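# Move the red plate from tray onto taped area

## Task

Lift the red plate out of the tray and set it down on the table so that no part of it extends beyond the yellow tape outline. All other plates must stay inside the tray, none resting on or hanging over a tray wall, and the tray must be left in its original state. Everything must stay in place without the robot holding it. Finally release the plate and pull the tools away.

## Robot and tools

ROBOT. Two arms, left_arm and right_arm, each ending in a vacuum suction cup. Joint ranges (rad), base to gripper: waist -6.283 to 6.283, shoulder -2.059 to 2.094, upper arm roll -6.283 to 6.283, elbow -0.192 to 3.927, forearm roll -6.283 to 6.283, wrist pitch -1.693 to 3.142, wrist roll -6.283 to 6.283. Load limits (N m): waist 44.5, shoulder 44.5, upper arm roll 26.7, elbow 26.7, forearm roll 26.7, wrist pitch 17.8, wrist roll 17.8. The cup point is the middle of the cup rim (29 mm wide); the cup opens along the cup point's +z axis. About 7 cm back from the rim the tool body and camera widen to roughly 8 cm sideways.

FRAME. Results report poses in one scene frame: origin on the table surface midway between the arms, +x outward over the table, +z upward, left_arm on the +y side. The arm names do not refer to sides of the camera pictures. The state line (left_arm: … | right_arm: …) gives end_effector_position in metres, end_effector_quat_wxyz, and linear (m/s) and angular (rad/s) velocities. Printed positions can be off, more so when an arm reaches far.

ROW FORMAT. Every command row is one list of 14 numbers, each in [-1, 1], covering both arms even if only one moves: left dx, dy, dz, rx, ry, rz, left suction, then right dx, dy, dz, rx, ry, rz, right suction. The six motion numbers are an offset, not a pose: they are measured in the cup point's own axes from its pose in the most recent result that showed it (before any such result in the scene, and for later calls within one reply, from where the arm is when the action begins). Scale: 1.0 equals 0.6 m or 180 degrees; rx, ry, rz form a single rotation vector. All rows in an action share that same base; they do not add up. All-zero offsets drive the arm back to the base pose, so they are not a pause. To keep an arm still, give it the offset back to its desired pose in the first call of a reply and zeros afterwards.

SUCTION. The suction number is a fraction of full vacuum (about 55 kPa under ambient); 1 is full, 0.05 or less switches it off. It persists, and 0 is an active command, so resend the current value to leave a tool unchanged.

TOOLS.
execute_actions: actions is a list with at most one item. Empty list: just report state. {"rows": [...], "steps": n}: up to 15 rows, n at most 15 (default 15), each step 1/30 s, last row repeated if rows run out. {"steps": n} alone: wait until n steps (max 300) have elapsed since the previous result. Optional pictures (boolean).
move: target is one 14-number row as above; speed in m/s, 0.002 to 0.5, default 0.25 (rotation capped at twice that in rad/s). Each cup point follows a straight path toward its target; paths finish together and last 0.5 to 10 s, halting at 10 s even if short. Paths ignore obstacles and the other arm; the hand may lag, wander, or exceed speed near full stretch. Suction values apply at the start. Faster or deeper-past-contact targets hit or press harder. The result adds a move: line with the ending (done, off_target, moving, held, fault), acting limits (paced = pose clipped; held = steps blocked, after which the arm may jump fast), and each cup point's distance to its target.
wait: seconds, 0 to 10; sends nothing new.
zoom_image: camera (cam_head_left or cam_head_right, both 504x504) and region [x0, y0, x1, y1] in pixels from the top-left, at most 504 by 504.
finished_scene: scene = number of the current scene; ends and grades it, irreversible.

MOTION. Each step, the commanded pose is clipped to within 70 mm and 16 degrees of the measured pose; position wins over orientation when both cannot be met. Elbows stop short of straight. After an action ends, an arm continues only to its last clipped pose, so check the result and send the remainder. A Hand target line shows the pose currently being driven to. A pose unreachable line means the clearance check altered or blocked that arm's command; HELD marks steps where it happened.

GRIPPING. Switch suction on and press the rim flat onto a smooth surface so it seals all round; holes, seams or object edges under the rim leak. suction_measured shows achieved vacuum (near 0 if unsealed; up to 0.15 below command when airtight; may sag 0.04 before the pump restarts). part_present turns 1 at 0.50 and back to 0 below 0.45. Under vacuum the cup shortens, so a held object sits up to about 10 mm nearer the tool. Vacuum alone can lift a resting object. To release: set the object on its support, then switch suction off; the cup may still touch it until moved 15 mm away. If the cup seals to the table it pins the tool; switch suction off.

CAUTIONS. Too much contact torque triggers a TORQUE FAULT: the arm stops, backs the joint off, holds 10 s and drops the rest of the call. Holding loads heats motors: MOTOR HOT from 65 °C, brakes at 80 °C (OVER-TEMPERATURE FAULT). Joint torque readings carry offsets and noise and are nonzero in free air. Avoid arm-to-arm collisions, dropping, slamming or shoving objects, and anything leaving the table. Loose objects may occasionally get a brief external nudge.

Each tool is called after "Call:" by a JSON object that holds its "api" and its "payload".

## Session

Call:
{"api": "execute_actions", "payload": {"actions": []}}

Scene clock: 0.00 s of 4900.00 s.
left_arm: end_effector_position=(+0.4448, +0.3354, +0.2726) suction_measured=0.00 part_present=0 end_effector_quat_wxyz=(+0.000, -0.235, +0.972, +0.001) end_effector_velocity=(+0.000, +0.001, -0.000) end_effector_angular_velocity=(+0.002, +0.000, -0.000) | right_arm: end_effector_position=(+0.4285, -0.3564, +0.2709) suction_measured=0.00 part_present=0 end_effector_quat_wxyz=(-0.001, +0.230, +0.973, +0.002) end_effector_velocity=(-0.000, -0.000, +0.001) end_effector_angular_velocity=(+0.000, -0.001, -0.000)
Joint positions: left_arm=[ 0.001 -0.248  0.002  0.923  0.003  1.172  1.834] | right_arm=[-0.    -0.247 -0.003  0.92   0.003  1.169  2.877]
Joint velocities: left_arm=[-0.     0.     0.001 -0.     0.002 -0.    -0.   ] | right_arm=[-0.    -0.002 -0.     0.     0.     0.    -0.   ]
Joint torques (N m, as the arm reports them, + toward a larger angle): no reading
Motor temperatures (°C, as the motors report them): left_arm=[33 32 31 35 33 33 36] | right_arm=[34 29 31 36 36 37 34]
Hand target (left_arm): +0.445, +0.335, +0.273; +0.000, -0.235, +0.972, +0.001
Hand target (right_arm): +0.429, -0.356, +0.271; -0.001, +0.230, +0.973, +0.002

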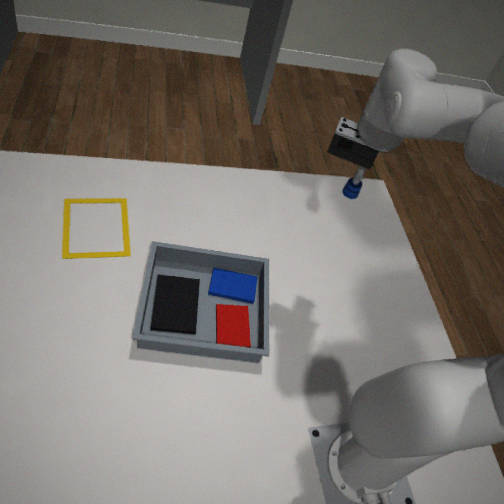

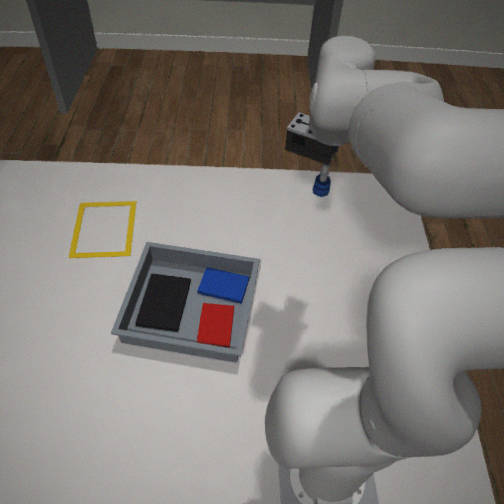

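Call:
{"api": "zoom_image", "payload": {"camera": "cam_head_left", "region": [120, 230, 288, 380]}}

Call:
{"api": "zoom_image", "payload": {"camera": "cam_head_right", "region": [100, 230, 268, 380]}}

Call:
{"api": "zoom_image", "payload": {"camera": "cam_head_left", "region": [40, 170, 166, 296]}}

Call:
{"api": "zoom_image", "payload": {"camera": "cam_head_right", "region": [40, 170, 166, 296]}}

Region (120, 230, 288, 380) of cam_head_left's 504x504 image, scaled by 3.000, with more detail than that image has; it fills the top 450 rows of this view, and the rest is white.

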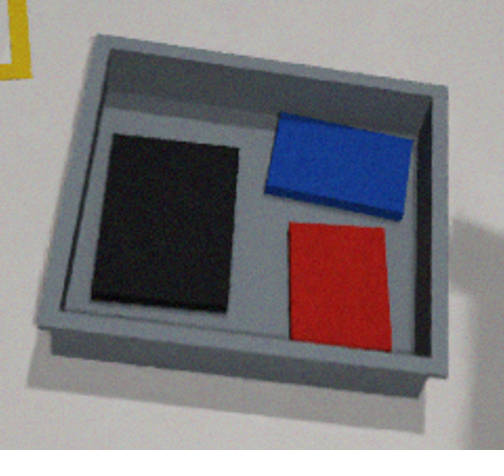

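Region (100, 230, 268, 380) of cam_head_right's 504x504 image, scaled by 3.000, with more detail than that image has; it fills the top 450 rows of this view, and the rest is white.

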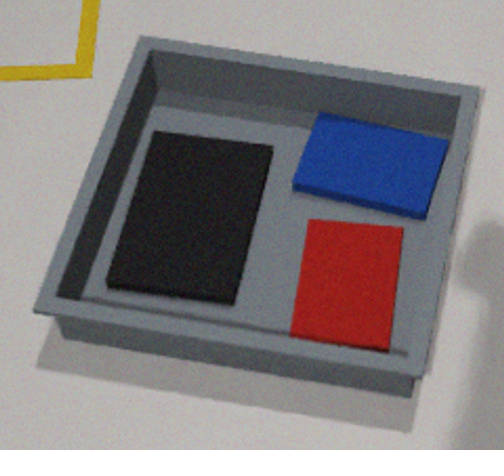

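Region (40, 170, 166, 296) of cam_head_left's 504x504 image, scaled by 4.000, with more detail than that image has.

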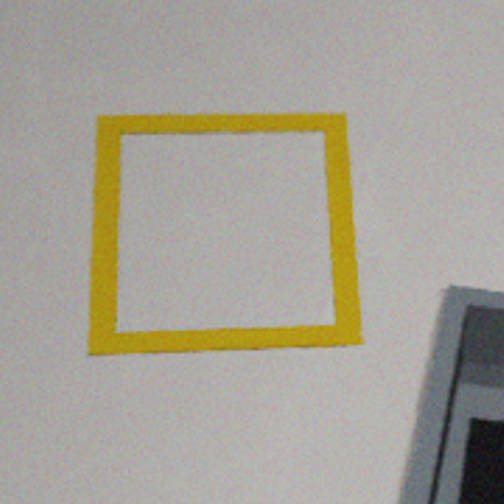

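Region (40, 170, 166, 296) of cam_head_right's 504x504 image, scaled by 4.000, with more detail than that image has.

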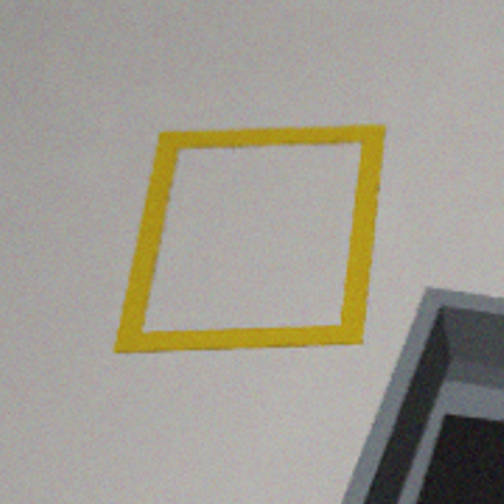

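Call:
{"api": "zoom_image", "payload": {"camera": "cam_head_left", "region": [195, 285, 279, 369]}}

Call:
{"api": "zoom_image", "payload": {"camera": "cam_head_right", "region": [180, 285, 264, 369]}}

Call:
{"api": "zoom_image", "payload": {"camera": "cam_head_left", "region": [300, 100, 426, 226]}}

Call:
{"api": "zoom_image", "payload": {"camera": "cam_head_right", "region": [260, 100, 386, 226]}}

Region (195, 285, 279, 369) of cam_head_left's 504x504 image, scaled by 6.000, with more detail than that image has.

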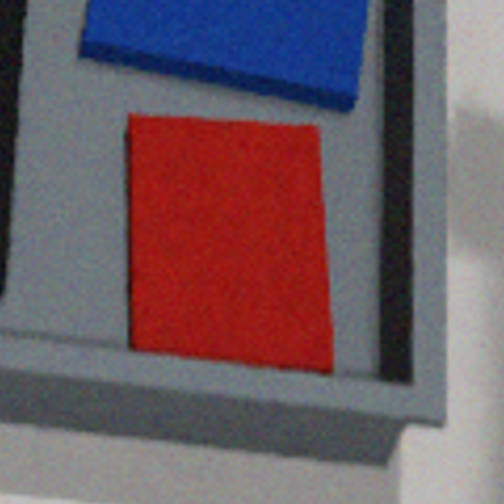

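Region (180, 285, 264, 369) of cam_head_right's 504x504 image, scaled by 6.000, with more detail than that image has.

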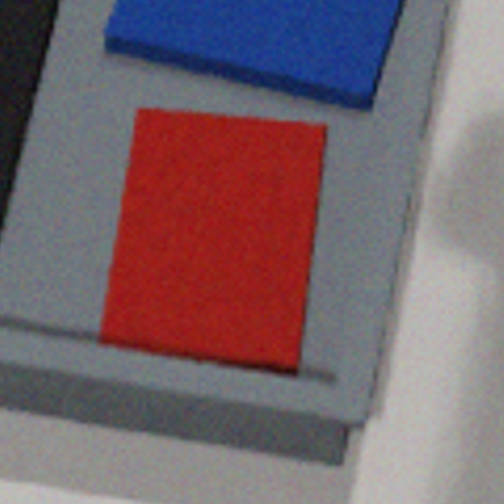

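Region (300, 100, 426, 226) of cam_head_left's 504x504 image, scaled by 4.000, with more detail than that image has.

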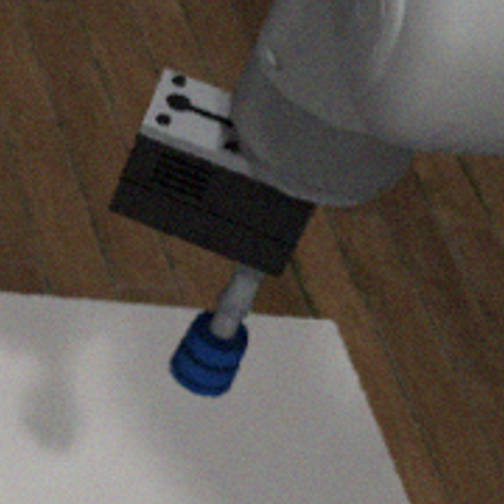

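Region (260, 100, 386, 226) of cam_head_right's 504x504 image, scaled by 4.000, with more detail than that image has.

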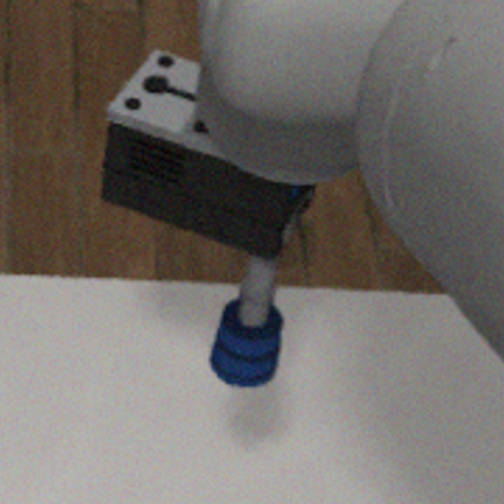

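Call:
{"api": "move", "payload": {"target": [0.5960, -0.6540, 0.3793, 0, 0, 0, 0, 0, 0, 0, 0, 0, 0, 0], "speed": 0.4}}

Call:
{"api": "move", "payload": {"target": [0, 0, 0.055, 0, 0, 0, 1.0, 0, 0, 0, 0, 0, 0, 0], "speed": 0.05}}

Call:
{"api": "wait", "payload": {"seconds": 0.4}}

Call:
{"api": "zoom_image", "payload": {"camera": "cam_head_left", "region": [195, 285, 279, 369]}}

Call:
{"api": "zoom_image", "payload": {"camera": "cam_head_right", "region": [180, 285, 264, 369]}}

Scene clock: 122.17 s of 4900.00 s.
left_arm: end_effector_position=(+0.3079, -0.1778, +0.0445) suction_measured=0.00 part_present=0 end_effector_quat_wxyz=(+0.002, -0.235, +0.972, +0.000) end_effector_velocity=(-0.001, -0.001, -0.002) end_effector_angular_velocity=(+0.003, +0.001, -0.000) | right_arm: end_effector_position=(+0.4285, -0.3564, +0.2709) suction_measured=0.00 part_present=0 end_effector_quat_wxyz=(-0.001, +0.230, +0.973, +0.002) end_effector_velocity=(+0.000, +0.000, +0.000) end_effector_angular_velocity=(-0.000, -0.001, +0.000)
Joint positions: left_arm=[-0.684  0.724 -0.448  1.453  0.408  0.823  0.516] | right_arm=[-0.    -0.247 -0.003  0.92   0.003  1.169  2.877]
Joint velocities: left_arm=[-0.006  0.007  0.002  0.008  0.001  0.004 -0.002] | right_arm=[-0.001 -0.     0.001  0.    -0.    -0.    -0.   ]
Joint torques (N m, as the arm reports them, + toward a larger angle): left_arm=[  0.84 -22.71  -7.68   6.45   0.61  -0.66   0.65] | right_arm=[-1.18 -8.41  0.7  11.87  0.55 -1.52  0.52]
Motor temperatures (°C, as the motors report them): left_arm=[33 32 31 39 33 33 36] | right_arm=[34 29 31 38 36 37 34]
Hand target (left_arm): +0.308, -0.178, +0.044; +0.002, -0.235, +0.972, +0.001
Hand target (right_arm): +0.429, -0.356, +0.271; -0.001, +0.230, +0.973, +0.002
Off the commanded pose (left_arm): 0.003 m, 0 deg.
Off the commanded pose (right_arm): 0.000 m, 0 deg.
After step 90, 117.00 s passed at rest.
move: done; limits=paced

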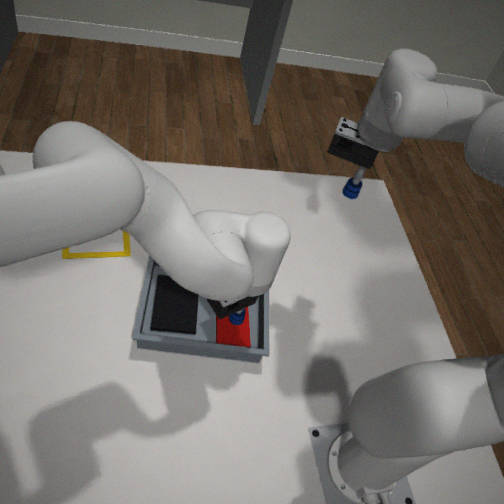

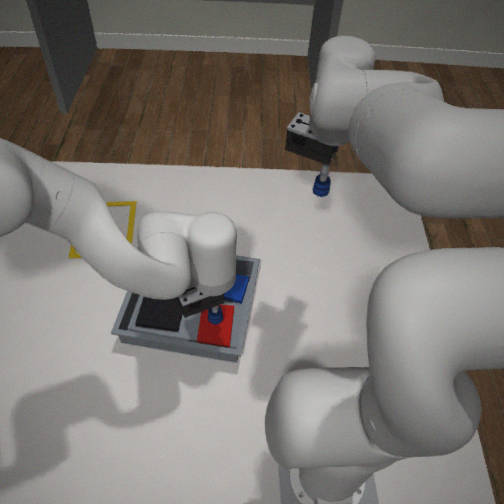

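Scene clock: 123.17 s of 4900.00 s.
left_arm: end_effector_position=(+0.3079, -0.1779, +0.0117) suction_measured=0.34 part_present=0 end_effector_quat_wxyz=(+0.002, -0.235, +0.972, +0.000) end_effector_velocity=(+0.001, -0.000, -0.000) end_effector_angular_velocity=(-0.001, -0.002, +0.001) | right_arm: end_effector_position=(+0.4285, -0.3564, +0.2709) suction_measured=0.00 part_present=0 end_effector_quat_wxyz=(-0.001, +0.230, +0.973, +0.002) end_effector_velocity=(-0.000, -0.001, +0.000) end_effector_angular_velocity=(-0.000, -0.001, -0.001)
Joint positions: left_arm=[-0.702  0.788 -0.421  1.458  0.438  0.765  0.498] | right_arm=[-0.    -0.247 -0.003  0.92   0.003  1.169  2.877]
Joint velocities: left_arm=[-0.001  0.001  0.002  0.002  0.001 -0.002 -0.001] | right_arm=[-0.001 -0.001 -0.001  0.    -0.     0.    -0.001]
Joint torques (N m, as the arm reports them, + toward a larger angle): left_arm=[  0.73 -22.84  -7.97   6.51   0.49  -0.63   0.74] | right_arm=[-1.2  -8.36  0.7  11.82  0.48 -1.54  0.52]
Motor temperatures (°C, as the motors report them): left_arm=[33 32 31 38 33 33 36] | right_arm=[34 29 31 38 36 37 34]
Hand target (left_arm): +0.308, -0.178, +0.011; +0.002, -0.235, +0.972, +0.001
Hand target (right_arm): +0.429, -0.356, +0.271; -0.001, +0.230, +0.973, +0.002
Off the commanded pose (left_arm): 0.000 m, 0 deg.
Off the commanded pose (right_arm): 0.000 m, 0 deg.
move: done

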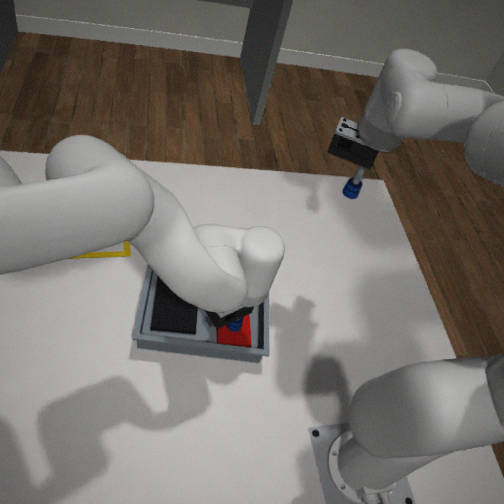

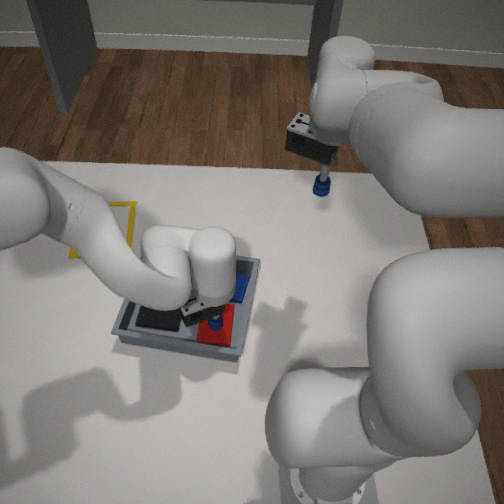

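Scene clock: 123.57 s of 4900.00 s.
left_arm: end_effector_position=(+0.3079, -0.1778, +0.0114) suction_measured=0.85 part_present=1 end_effector_quat_wxyz=(+0.002, -0.235, +0.972, +0.001) end_effector_velocity=(+0.000, +0.001, -0.000) end_effector_angular_velocity=(+0.001, +0.000, +0.002) | right_arm: end_effector_position=(+0.4285, -0.3564, +0.2709) suction_measured=0.00 part_present=0 end_effector_quat_wxyz=(-0.001, +0.230, +0.973, +0.002) end_effector_velocity=(-0.000, -0.001, +0.000) end_effector_angular_velocity=(-0.001, -0.000, -0.000)
Joint positions: left_arm=[-0.702  0.788 -0.421  1.458  0.438  0.765  0.498] | right_arm=[-0.    -0.247 -0.003  0.92   0.003  1.169  2.877]
Joint velocities: left_arm=[ 0.     0.     0.001 -0.    -0.001  0.001 -0.   ] | right_arm=[-0.001 -0.001 -0.    -0.    -0.001  0.    -0.   ]
Joint torques (N m, as the arm reports them, + toward a larger angle): left_arm=[  1.11 -23.13  -8.     7.05   0.56  -0.61   0.57] | right_arm=[-1.31 -8.52  0.6  11.73  0.53 -1.6   0.52]
Motor temperatures (°C, as the motors report them): left_arm=[33 32 31 38 33 33 36] | right_arm=[34 29 31 38 36 37 34]
Hand target (left_arm): +0.308, -0.178, +0.011; +0.002, -0.235, +0.972, +0.001
Hand target (right_arm): +0.429, -0.356, +0.271; -0.001, +0.230, +0.973, +0.002
Off the commanded pose (left_arm): 0.000 m, 0 deg.
Off the commanded pose (right_arm): 0.000 m, 0 deg.
Steps of this call (steps 1 to 12: nothing new was sent). Readings (end_effector_position | what the end effector reports):
1: left_arm (+0.3079, -0.1779, +0.0117) | right_arm (+0.4285, -0.3564, +0.2709) | left_arm suction_measured=0.38 part_present=0 | right_arm suction_measured=0.00 part_present=0
2: left_arm (+0.3079, -0.1779, +0.0116) | right_arm (+0.4285, -0.3564, +0.2709) | left_arm suction_measured=0.43 part_present=0 | right_arm suction_measured=0.00 part_present=0
4: left_arm (+0.3079, -0.1778, +0.0115) | right_arm (+0.4285, -0.3564, +0.2709) | left_arm suction_measured=0.56 part_present=1 | right_arm suction_measured=0.00 part_present=0
8: left_arm (+0.3079, -0.1778, +0.0115) | right_arm (+0.4285, -0.3564, +0.2709) | left_arm suction_measured=0.75 part_present=1 | right_arm suction_measured=0.00 part_present=0
12: the state above

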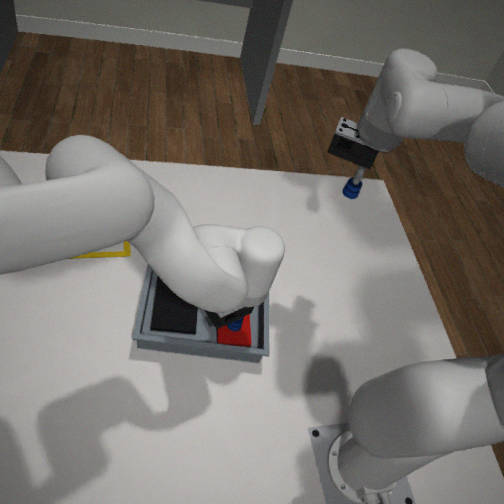

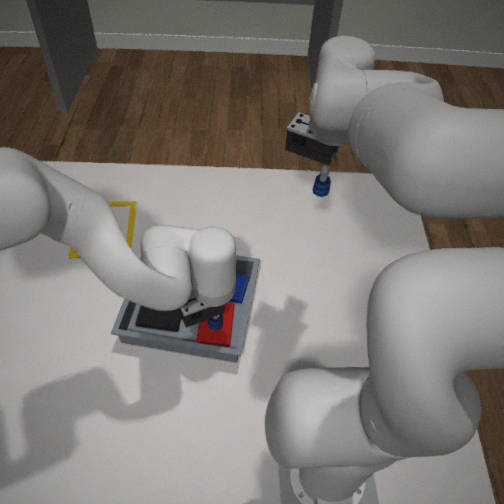

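Region (195, 285, 279, 369) of cam_head_left's 504x504 image, scaled by 6.000, with more detail than that image has.

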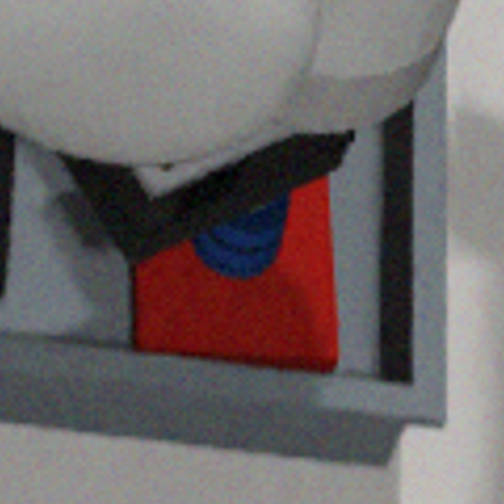

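Region (180, 285, 264, 369) of cam_head_right's 504x504 image, scaled by 6.000, with more detail than that image has.

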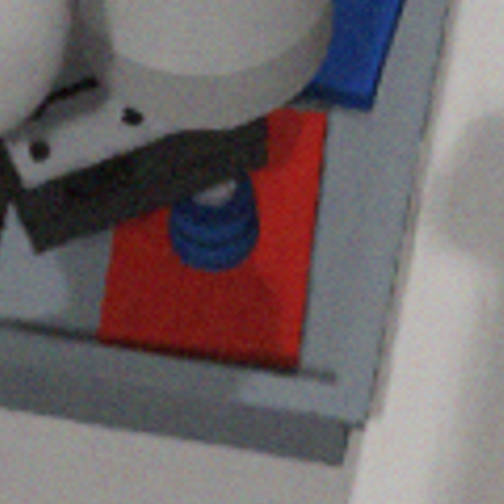

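Call:
{"api": "move", "payload": {"target": [0, 0, -0.1143, 0, 0, 0, 1.0, 0, 0, 0, 0, 0, 0, 0], "speed": 0.2}}

Call:
{"api": "move", "payload": {"target": [-0.5943, 0.2203, 0, 0, 0, -0.05, 1.0, 0, 0, 0, 0, 0, 0, 0], "speed": 0.35}}

Call:
{"api": "move", "payload": {"target": [0, 0, 0.1233, 0, 0, 0, 1.0, 0, 0, 0, 0, 0, 0, 0], "speed": 0.12}}

Call:
{"api": "zoom_image", "payload": {"camera": "cam_head_left", "region": [50, 185, 150, 270]}}

Call:
{"api": "zoom_image", "payload": {"camera": "cam_head_right", "region": [50, 185, 150, 270]}}

Scene clock: 165.83 s of 4900.00 s.
left_arm: end_effector_position=(+0.3079, -0.1774, +0.0793) suction_measured=0.99 part_present=1 end_effector_quat_wxyz=(+0.002, -0.235, +0.972, +0.001) end_effector_velocity=(+0.000, -0.002, +0.005) end_effector_angular_velocity=(-0.006, -0.004, -0.002) | right_arm: end_effector_position=(+0.4285, -0.3564, +0.2709) suction_measured=0.00 part_present=0 end_effector_quat_wxyz=(-0.001, +0.230, +0.973, +0.002) end_effector_velocity=(-0.000, -0.000, -0.001) end_effector_angular_velocity=(-0.000, +0.003, +0.001)
Joint positions: left_arm=[-0.67   0.662 -0.471  1.459  0.373  0.889  0.538] | right_arm=[-0.    -0.247 -0.003  0.92   0.003  1.169  2.877]
Joint velocities: left_arm=[ 0.    -0.008 -0.003  0.003 -0.002  0.003  0.001] | right_arm=[-0.001  0.001  0.    -0.     0.     0.002 -0.001]
Joint torques (N m, as the arm reports them, + toward a larger angle): left_arm=[  0.8  -22.18  -7.62   7.55   0.47  -0.85   0.45] | right_arm=[-1.28 -8.33  0.57 11.91  0.42 -1.53  0.52]
Motor temperatures (°C, as the motors report them): left_arm=[33 33 32 38 33 33 36] | right_arm=[34 29 31 38 36 37 34]
Hand target (left_arm): +0.308, -0.178, +0.080; +0.002, -0.235, +0.972, +0.000
Hand target (right_arm): +0.429, -0.356, +0.271; -0.001, +0.230, +0.973, +0.002
Off the commanded pose (left_arm): 0.001 m, 0 deg.
Off the commanded pose (right_arm): 0.000 m, 0 deg.
After step 110, 37.77 s passed at rest.
move: done

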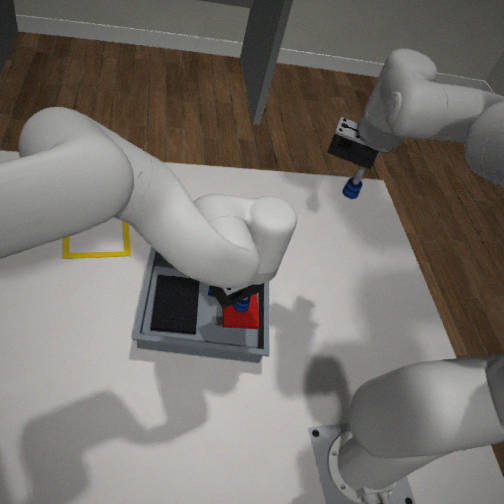

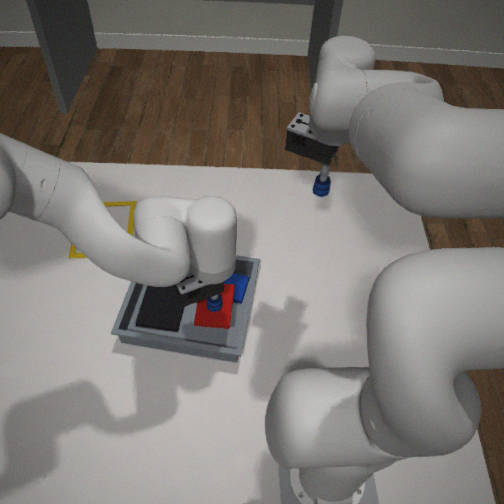

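Scene clock: 167.43 s of 4900.00 s.
left_arm: end_effector_position=(+0.5629, +0.1029, +0.0798) suction_measured=0.99 part_present=1 end_effector_quat_wxyz=(+0.001, -0.309, +0.951, +0.002) end_effector_velocity=(+0.007, +0.012, -0.002) end_effector_angular_velocity=(+0.007, -0.000, +0.021) | right_arm: end_effector_position=(+0.4285, -0.3564, +0.2709) suction_measured=0.00 part_present=0 end_effector_quat_wxyz=(-0.001, +0.230, +0.973, +0.002) end_effector_velocity=(+0.000, +0.001, +0.000) end_effector_angular_velocity=(-0.000, -0.002, +0.002)
Joint positions: left_arm=[-0.111  0.578 -0.332  1.367  0.249  0.831  1.114] | right_arm=[-0.    -0.247 -0.003  0.92   0.003  1.169  2.877]
Joint velocities: left_arm=[0.012 0.005 0.012 0.008 0.001 0.004 0.001] | right_arm=[-0.    -0.001  0.002 -0.     0.    -0.001  0.   ]
Joint torques (N m, as the arm reports them, + toward a larger angle): left_arm=[ -0.19 -21.96  -5.07   7.57   0.55  -0.7    0.53] | right_arm=[-1.33 -8.74  0.63 11.99  0.37 -1.51  0.49]
Motor temperatures (°C, as the motors report them): left_arm=[33 33 32 38 33 33 36] | right_arm=[34 29 31 38 36 37 34]
Hand target (left_arm): +0.564, +0.104, +0.080; +0.001, -0.310, +0.951, +0.002
Hand target (right_arm): +0.429, -0.356, +0.271; -0.001, +0.230, +0.973, +0.002
Off the commanded pose (left_arm): 0.002 m, 0 deg.
Off the commanded pose (right_arm): 0.000 m, 0 deg.
move: done

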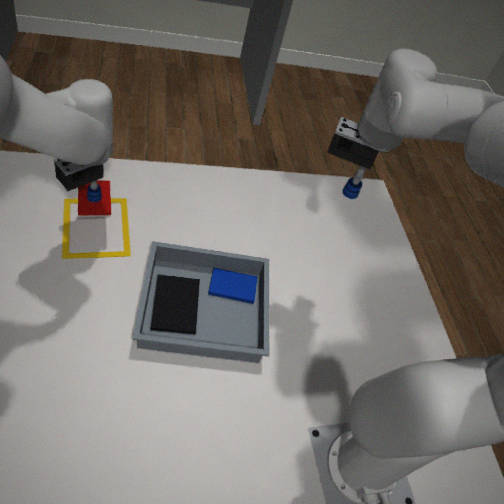

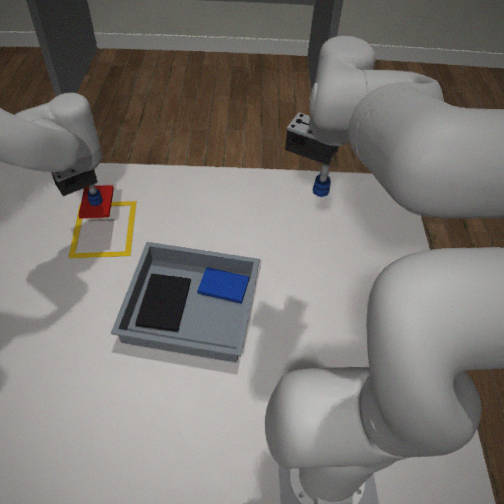

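Scene clock: 168.43 s of 4900.00 s.
left_arm: end_effector_position=(+0.5631, +0.1027, +0.0063) suction_measured=0.99 part_present=1 end_effector_quat_wxyz=(+0.001, -0.309, +0.951, +0.001) end_effector_velocity=(-0.002, -0.000, -0.004) end_effector_angular_velocity=(+0.001, +0.005, -0.003) | right_arm: end_effector_position=(+0.4285, -0.3564, +0.2709) suction_measured=0.00 part_present=0 end_effector_quat_wxyz=(-0.001, +0.230, +0.973, +0.002) end_effector_velocity=(+0.000, +0.000, +0.001) end_effector_angular_velocity=(+0.000, -0.002, +0.001)
Joint positions: left_arm=[-0.14   0.722 -0.289  1.366  0.308  0.688  1.077] | right_arm=[-0.    -0.247 -0.003  0.92   0.003  1.169  2.877]
Joint velocities: left_arm=[-0.001  0.008  0.    -0.     0.002 -0.003  0.   ] | right_arm=[ 0.    -0.002  0.    -0.     0.    -0.    -0.001]
Joint torques (N m, as the arm reports them, + toward a larger angle): left_arm=[  0.01 -23.13  -5.72   6.9    0.37  -0.71   0.51] | right_arm=[-1.26 -8.49  0.61 11.75  0.42 -1.46  0.45]
Motor temperatures (°C, as the motors report them): left_arm=[33 33 32 38 33 33 36] | right_arm=[34 29 31 38 36 37 34]
Hand target (left_arm): +0.563, +0.103, +0.006; +0.001, -0.309, +0.951, +0.002
Hand target (right_arm): +0.429, -0.356, +0.271; -0.001, +0.230, +0.973, +0.002
Off the commanded pose (left_arm): 0.001 m, 0 deg.
Off the commanded pose (right_arm): 0.000 m, 0 deg.
move: done

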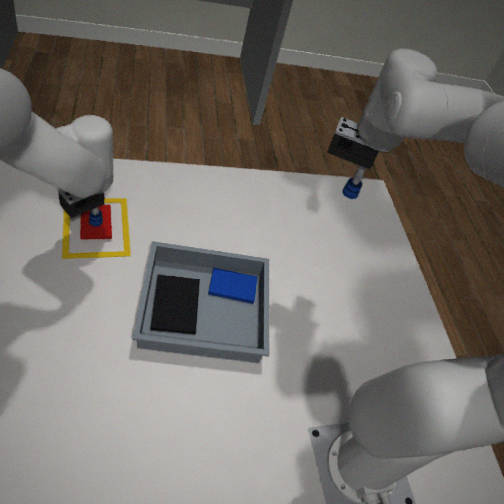

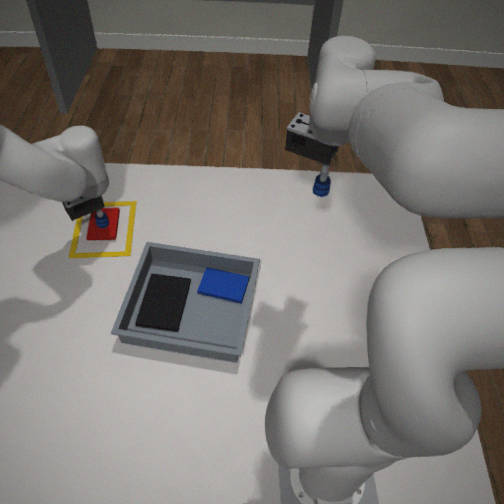

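Region (50, 185, 150, 270) of cam_head_left's 504x504 image, scaled by 5.040, with more detail than that image has; it fills the top 428 rows of this view, and the rest is white.

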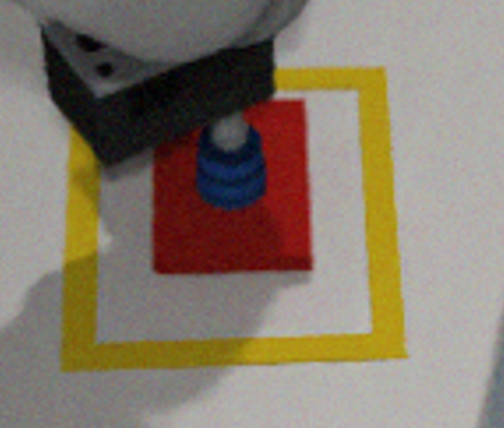

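Region (50, 185, 150, 270) of cam_head_right's 504x504 image, scaled by 5.040, with more detail than that image has; it fills the top 428 rows of this view, and the rest is white.

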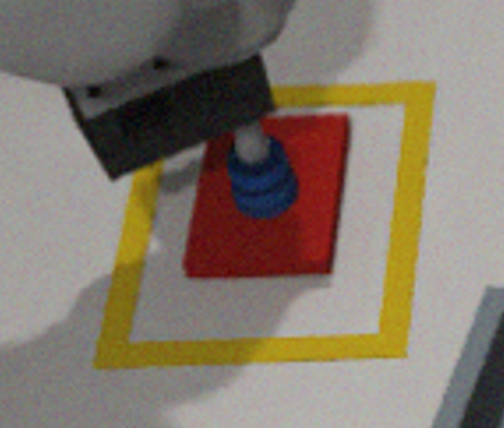

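Call:
{"api": "execute_actions", "payload": {"actions": [{"rows": [[0.0006,0.0004,0.0013,0,0,0,1,0,0,0,0,0,0,0],[0.0014,0.0010,0.0021,0,0,0,1,0,0,0,0,0,0,0],[0.0025,0.0018,0.0031,0,0,0,1,0,0,0,0,0,0,0],[0.0036,0.0026,0.0043,0,0,0,1,0,0,0,0,0,0,0],[0.0046,0.0033,0.0056,0,0,0,1,0,0,0,0,0,0,0],[0.0054,0.0039,0.0069,0,0,0,1,0,0,0,0,0,0,0],[0.0054,0.0039,0.0082,0,0,0,1,0,0,0,0,0,0,0],[0.0054,0.0039,0.0094,0,0,0,1,0,0,0,0,0,0,0],[0.0054,0.0039,0.0105,0,0,0,1,0,0,0,0,0,0,0],[0.0054,0.0039,0.0115,0,0,0,1,0,0,0,0,0,0,0],[0.0054,0.0039,0.0123,0,0,0,1,0,0,0,0,0,0,0],[0.0054,0.0039,0.0130,0,0,0,1,0,0,0,0,0,0,0]], "steps": 15}]}}

Call:
{"api": "zoom_image", "payload": {"camera": "cam_head_left", "region": [70, 205, 130, 255]}}

Call:
{"api": "zoom_image", "payload": {"camera": "cam_head_right", "region": [75, 205, 135, 255]}}

Scene clock: 202.90 s of 4900.00 s.
left_arm: end_effector_position=(+0.5602, +0.1021, +0.0004) suction_measured=0.99 part_present=1 end_effector_quat_wxyz=(+0.003, -0.309, +0.951, +0.000) end_effector_velocity=(+0.003, -0.001, -0.001) end_effector_angular_velocity=(-0.004, -0.011, +0.002) | right_arm: end_effector_position=(+0.4285, -0.3564, +0.2709) suction_measured=0.00 part_present=0 end_effector_quat_wxyz=(-0.001, +0.230, +0.973, +0.002) end_effector_velocity=(+0.000, -0.000, +0.000) end_effector_angular_velocity=(+0.000, -0.001, -0.001)
Joint positions: left_arm=[-0.144  0.727 -0.285  1.353  0.314  0.667  1.069] | right_arm=[-0.    -0.247 -0.003  0.92   0.003  1.169  2.877]
Joint velocities: left_arm=[-0.003  0.006  0.004  0.005  0.005 -0.014 -0.005] | right_arm=[-0.    -0.001 -0.    -0.     0.    -0.     0.001]
Joint torques (N m, as the arm reports them, + toward a larger angle): left_arm=[  0.26 -19.82  -4.63   5.17   0.64  -0.53   0.52] | right_arm=[-1.19 -8.5   0.65 11.87  0.43 -1.48  0.48]
Motor temperatures (°C, as the motors report them): left_arm=[33 33 31 38 33 33 36] | right_arm=[34 29 31 38 36 37 34]
Hand target (left_arm): +0.559, +0.103, -0.002; +0.001, -0.309, +0.951, +0.001
Hand target (right_arm): +0.429, -0.356, +0.271; -0.001, +0.230, +0.973, +0.002
Off the commanded pose (left_arm): 0.002 m, 0 deg.
Off the commanded pose (right_arm): 0.000 m, 0 deg.
Steps of this call (steps 1 to 90: nothing new was sent; then 30.97 s passed at rest; steps 91 to 105: all 15 steps of this action). Readings (end_effector_position | what the end effector reports):
91: left_arm (+0.5628, +0.1029, +0.0056) | right_arm (+0.4285, -0.3564, +0.2709) | left_arm suction_measured=0.99 part_present=1 | right_arm suction_measured=0.00 part_present=0
92: left_arm (+0.5628, +0.1029, +0.0056) | right_arm (+0.4285, -0.3564, +0.2709) | left_arm suction_measured=0.99 part_present=1 | right_arm suction_measured=0.00 part_present=0
94: left_arm (+0.5624, +0.1028, +0.0053) | right_arm (+0.4285, -0.3564, +0.2709) | left_arm suction_measured=0.99 part_present=1 | right_arm suction_measured=0.00 part_present=0
98: left_arm (+0.5599, +0.1026, +0.0029) | right_arm (+0.4285, -0.3564, +0.2709) | left_arm suction_measured=0.99 part_present=1 | right_arm suction_measured=0.00 part_present=0
105: the state above

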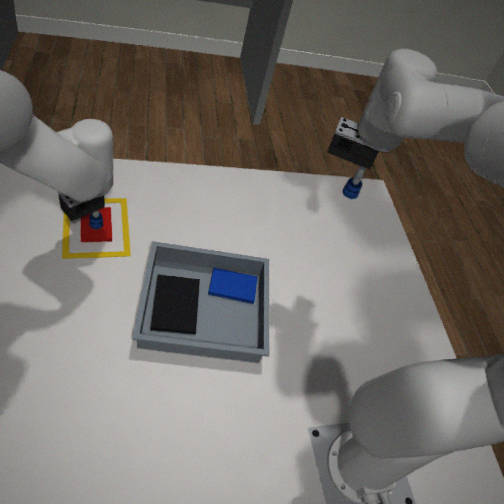

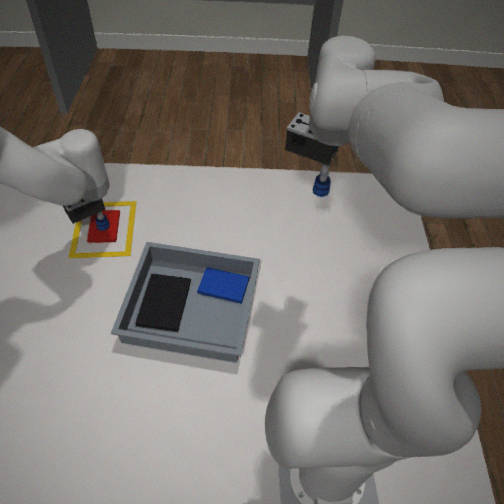

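Region (70, 205, 130, 255) of cam_head_left's 504x504 image, scaled by 8.400, with more detail than that image has.

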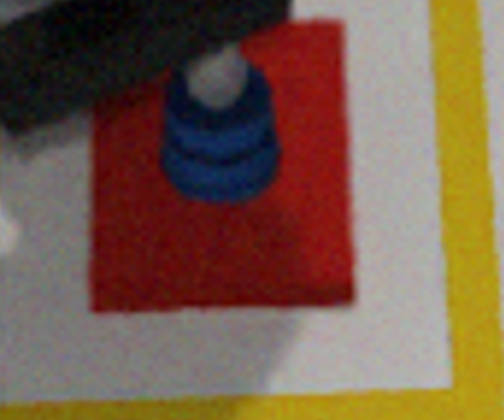

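Region (75, 205, 135, 255) of cam_head_right's 504x504 image, scaled by 8.400, with more detail than that image has.

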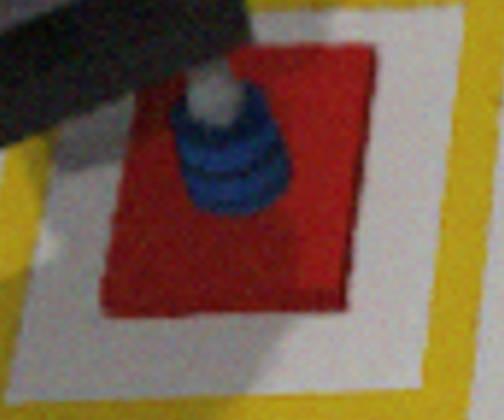

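The plate is touching the table: z stalled and the shoulder torque dropped. I'll turn suction off and lift clear.

Call:
{"api": "execute_actions", "payload": {"actions": [{"rows": [[0,0,0,0,0,0,0,0,0,0,0,0,0,0]], "steps": 6}], "pictures": false}}

Call:
{"api": "move", "payload": {"target": [0, 0, -0.25, 0, 0, 0, 0, 0, 0, 0, 0, 0, 0, 0], "speed": 0.25}}

Call:
{"api": "zoom_image", "payload": {"camera": "cam_head_left", "region": [40, 150, 290, 380]}}

Call:
{"api": "zoom_image", "payload": {"camera": "cam_head_right", "region": [40, 150, 290, 380]}}

Scene clock: 211.57 s of 4900.00 s.
left_arm: end_effector_position=(+0.5594, +0.1026, -0.0007) suction_measured=0.00 part_present=0 end_effector_quat_wxyz=(+0.002, -0.309, +0.951, +0.001) end_effector_velocity=(+0.001, +0.001, +0.001) end_effector_angular_velocity=(+0.001, -0.002, +0.002) | right_arm: end_effector_position=(+0.4285, -0.3564, +0.2709) suction_measured=0.00 part_present=0 end_effector_quat_wxyz=(-0.001, +0.230, +0.973, +0.002) end_effector_velocity=(+0.000, +0.000, +0.000) end_effector_angular_velocity=(-0.000, -0.001, +0.001)
Joint positions: left_arm=[-0.144  0.728 -0.285  1.352  0.314  0.667  1.069] | right_arm=[-0.    -0.247 -0.003  0.92   0.003  1.169  2.877]
Joint velocities: left_arm=[-0.001 -0.001  0.003  0.001 -0.001  0.     0.001] | right_arm=[ 0.001 -0.001 -0.     0.    -0.    -0.    -0.   ]
Joint torques (N m, as the arm reports them, + toward a larger angle): left_arm=[ 0.86 -9.88 -1.43 -0.59  0.65  1.3   0.69] | right_arm=[-1.44 -8.56  0.66 11.76  0.45 -1.5   0.49]
Motor temperatures (°C, as the motors report them): left_arm=[33 33 31 37 33 33 36] | right_arm=[34 29 31 38 36 37 34]
Hand target (left_arm): +0.560, +0.102, +0.000; +0.003, -0.309, +0.951, +0.000
Hand target (right_arm): +0.429, -0.356, +0.271; -0.001, +0.230, +0.973, +0.002
Off the commanded pose (left_arm): 0.001 m, 0 deg.
Off the commanded pose (right_arm): 0.000 m, 0 deg.
Steps of this call (steps 1 to 120: nothing new was sent; then 4.47 s passed at rest; steps 121 to 126: all 6 steps of this action). Readings (end_effector_position | what the end effector reports):
121: left_arm (+0.5593, +0.1026, -0.0012) | right_arm (+0.4285, -0.3564, +0.2709) | left_arm suction_measured=0.74 part_present=1 | right_arm suction_measured=0.00 part_present=0
122: left_arm (+0.5594, +0.1026, -0.0008) | right_arm (+0.4285, -0.3564, +0.2709) | left_arm suction_measured=0.00 part_present=0 | right_arm suction_measured=0.00 part_present=0
124: left_arm (+0.5594, +0.1026, -0.0008) | right_arm (+0.4285, -0.3564, +0.2709) | left_arm suction_measured=0.00 part_present=0 | right_arm suction_measured=0.00 part_present=0
126: the state above

Scene clock: 212.87 s of 4900.00 s.
left_arm: end_effector_position=(+0.5589, +0.1029, +0.1487) suction_measured=0.00 part_present=0 end_effector_quat_wxyz=(+0.001, -0.310, +0.951, +0.001) end_effector_velocity=(+0.001, -0.003, +0.007) end_effector_angular_velocity=(-0.005, -0.010, -0.004) | right_arm: end_effector_position=(+0.4285, -0.3564, +0.2709) suction_measured=0.00 part_present=0 end_effector_quat_wxyz=(-0.001, +0.230, +0.973, +0.002) end_effector_velocity=(+0.000, +0.000, +0.000) end_effector_angular_velocity=(+0.001, -0.002, +0.000)
Joint positions: left_arm=[-0.098  0.459 -0.357  1.399  0.192  0.974  1.147] | right_arm=[-0.    -0.247 -0.003  0.92   0.003  1.169  2.877]
Joint velocities: left_arm=[-0.001 -0.008 -0.003  0.007 -0.002  0.004  0.001] | right_arm=[ 0.001 -0.    -0.001 -0.     0.    -0.001 -0.   ]
Joint torques (N m, as the arm reports them, + toward a larger angle): left_arm=[  0.75 -20.74  -4.26   8.17   0.48  -0.66   0.72] | right_arm=[-1.43 -8.28  0.68 11.88  0.38 -1.59  0.52]
Motor temperatures (°C, as the motors report them): left_arm=[33 33 31 37 33 33 36] | right_arm=[34 29 31 38 36 37 34]
Hand target (left_arm): +0.559, +0.103, +0.150; +0.002, -0.309, +0.951, +0.001
Hand target (right_arm): +0.429, -0.356, +0.271; -0.001, +0.230, +0.973, +0.002
Off the commanded pose (left_arm): 0.001 m, 0 deg.
Off the commanded pose (right_arm): 0.000 m, 0 deg.
move: done

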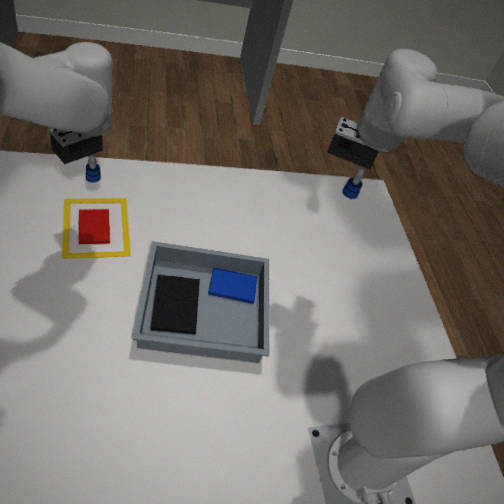

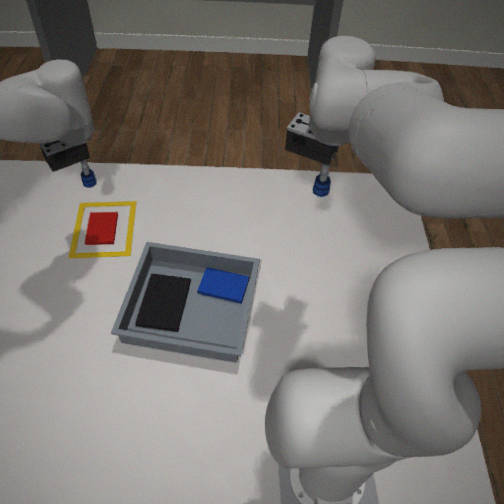

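Region (40, 150, 290, 380) of cam_head_left's 504x504 image, scaled by 2.016, with more detail than that image has; it fills the top 464 rows of this view, and the rest is white.

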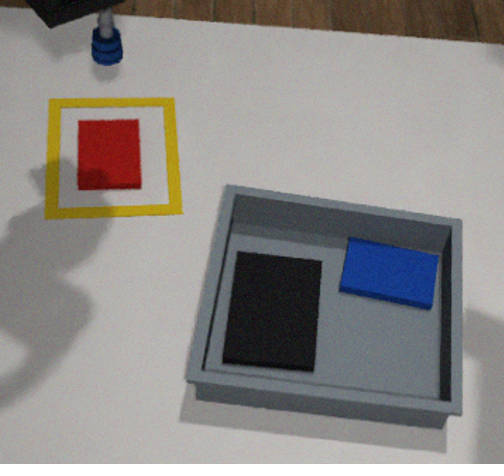

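Region (40, 150, 290, 380) of cam_head_right's 504x504 image, scaled by 2.016, with more detail than that image has; it fills the top 464 rows of this view, and the rest is white.

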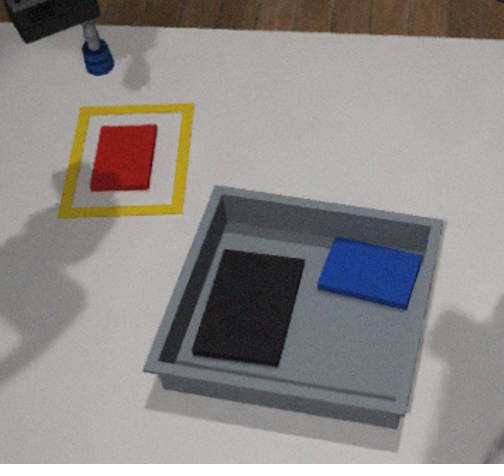

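The red plate is well inside the tape outline, the tray and other plates haven't moved, and the arm is clear.

Call:
{"api": "finished_scene", "payload": {"scene": 2}}

The scene is finished: the task was done.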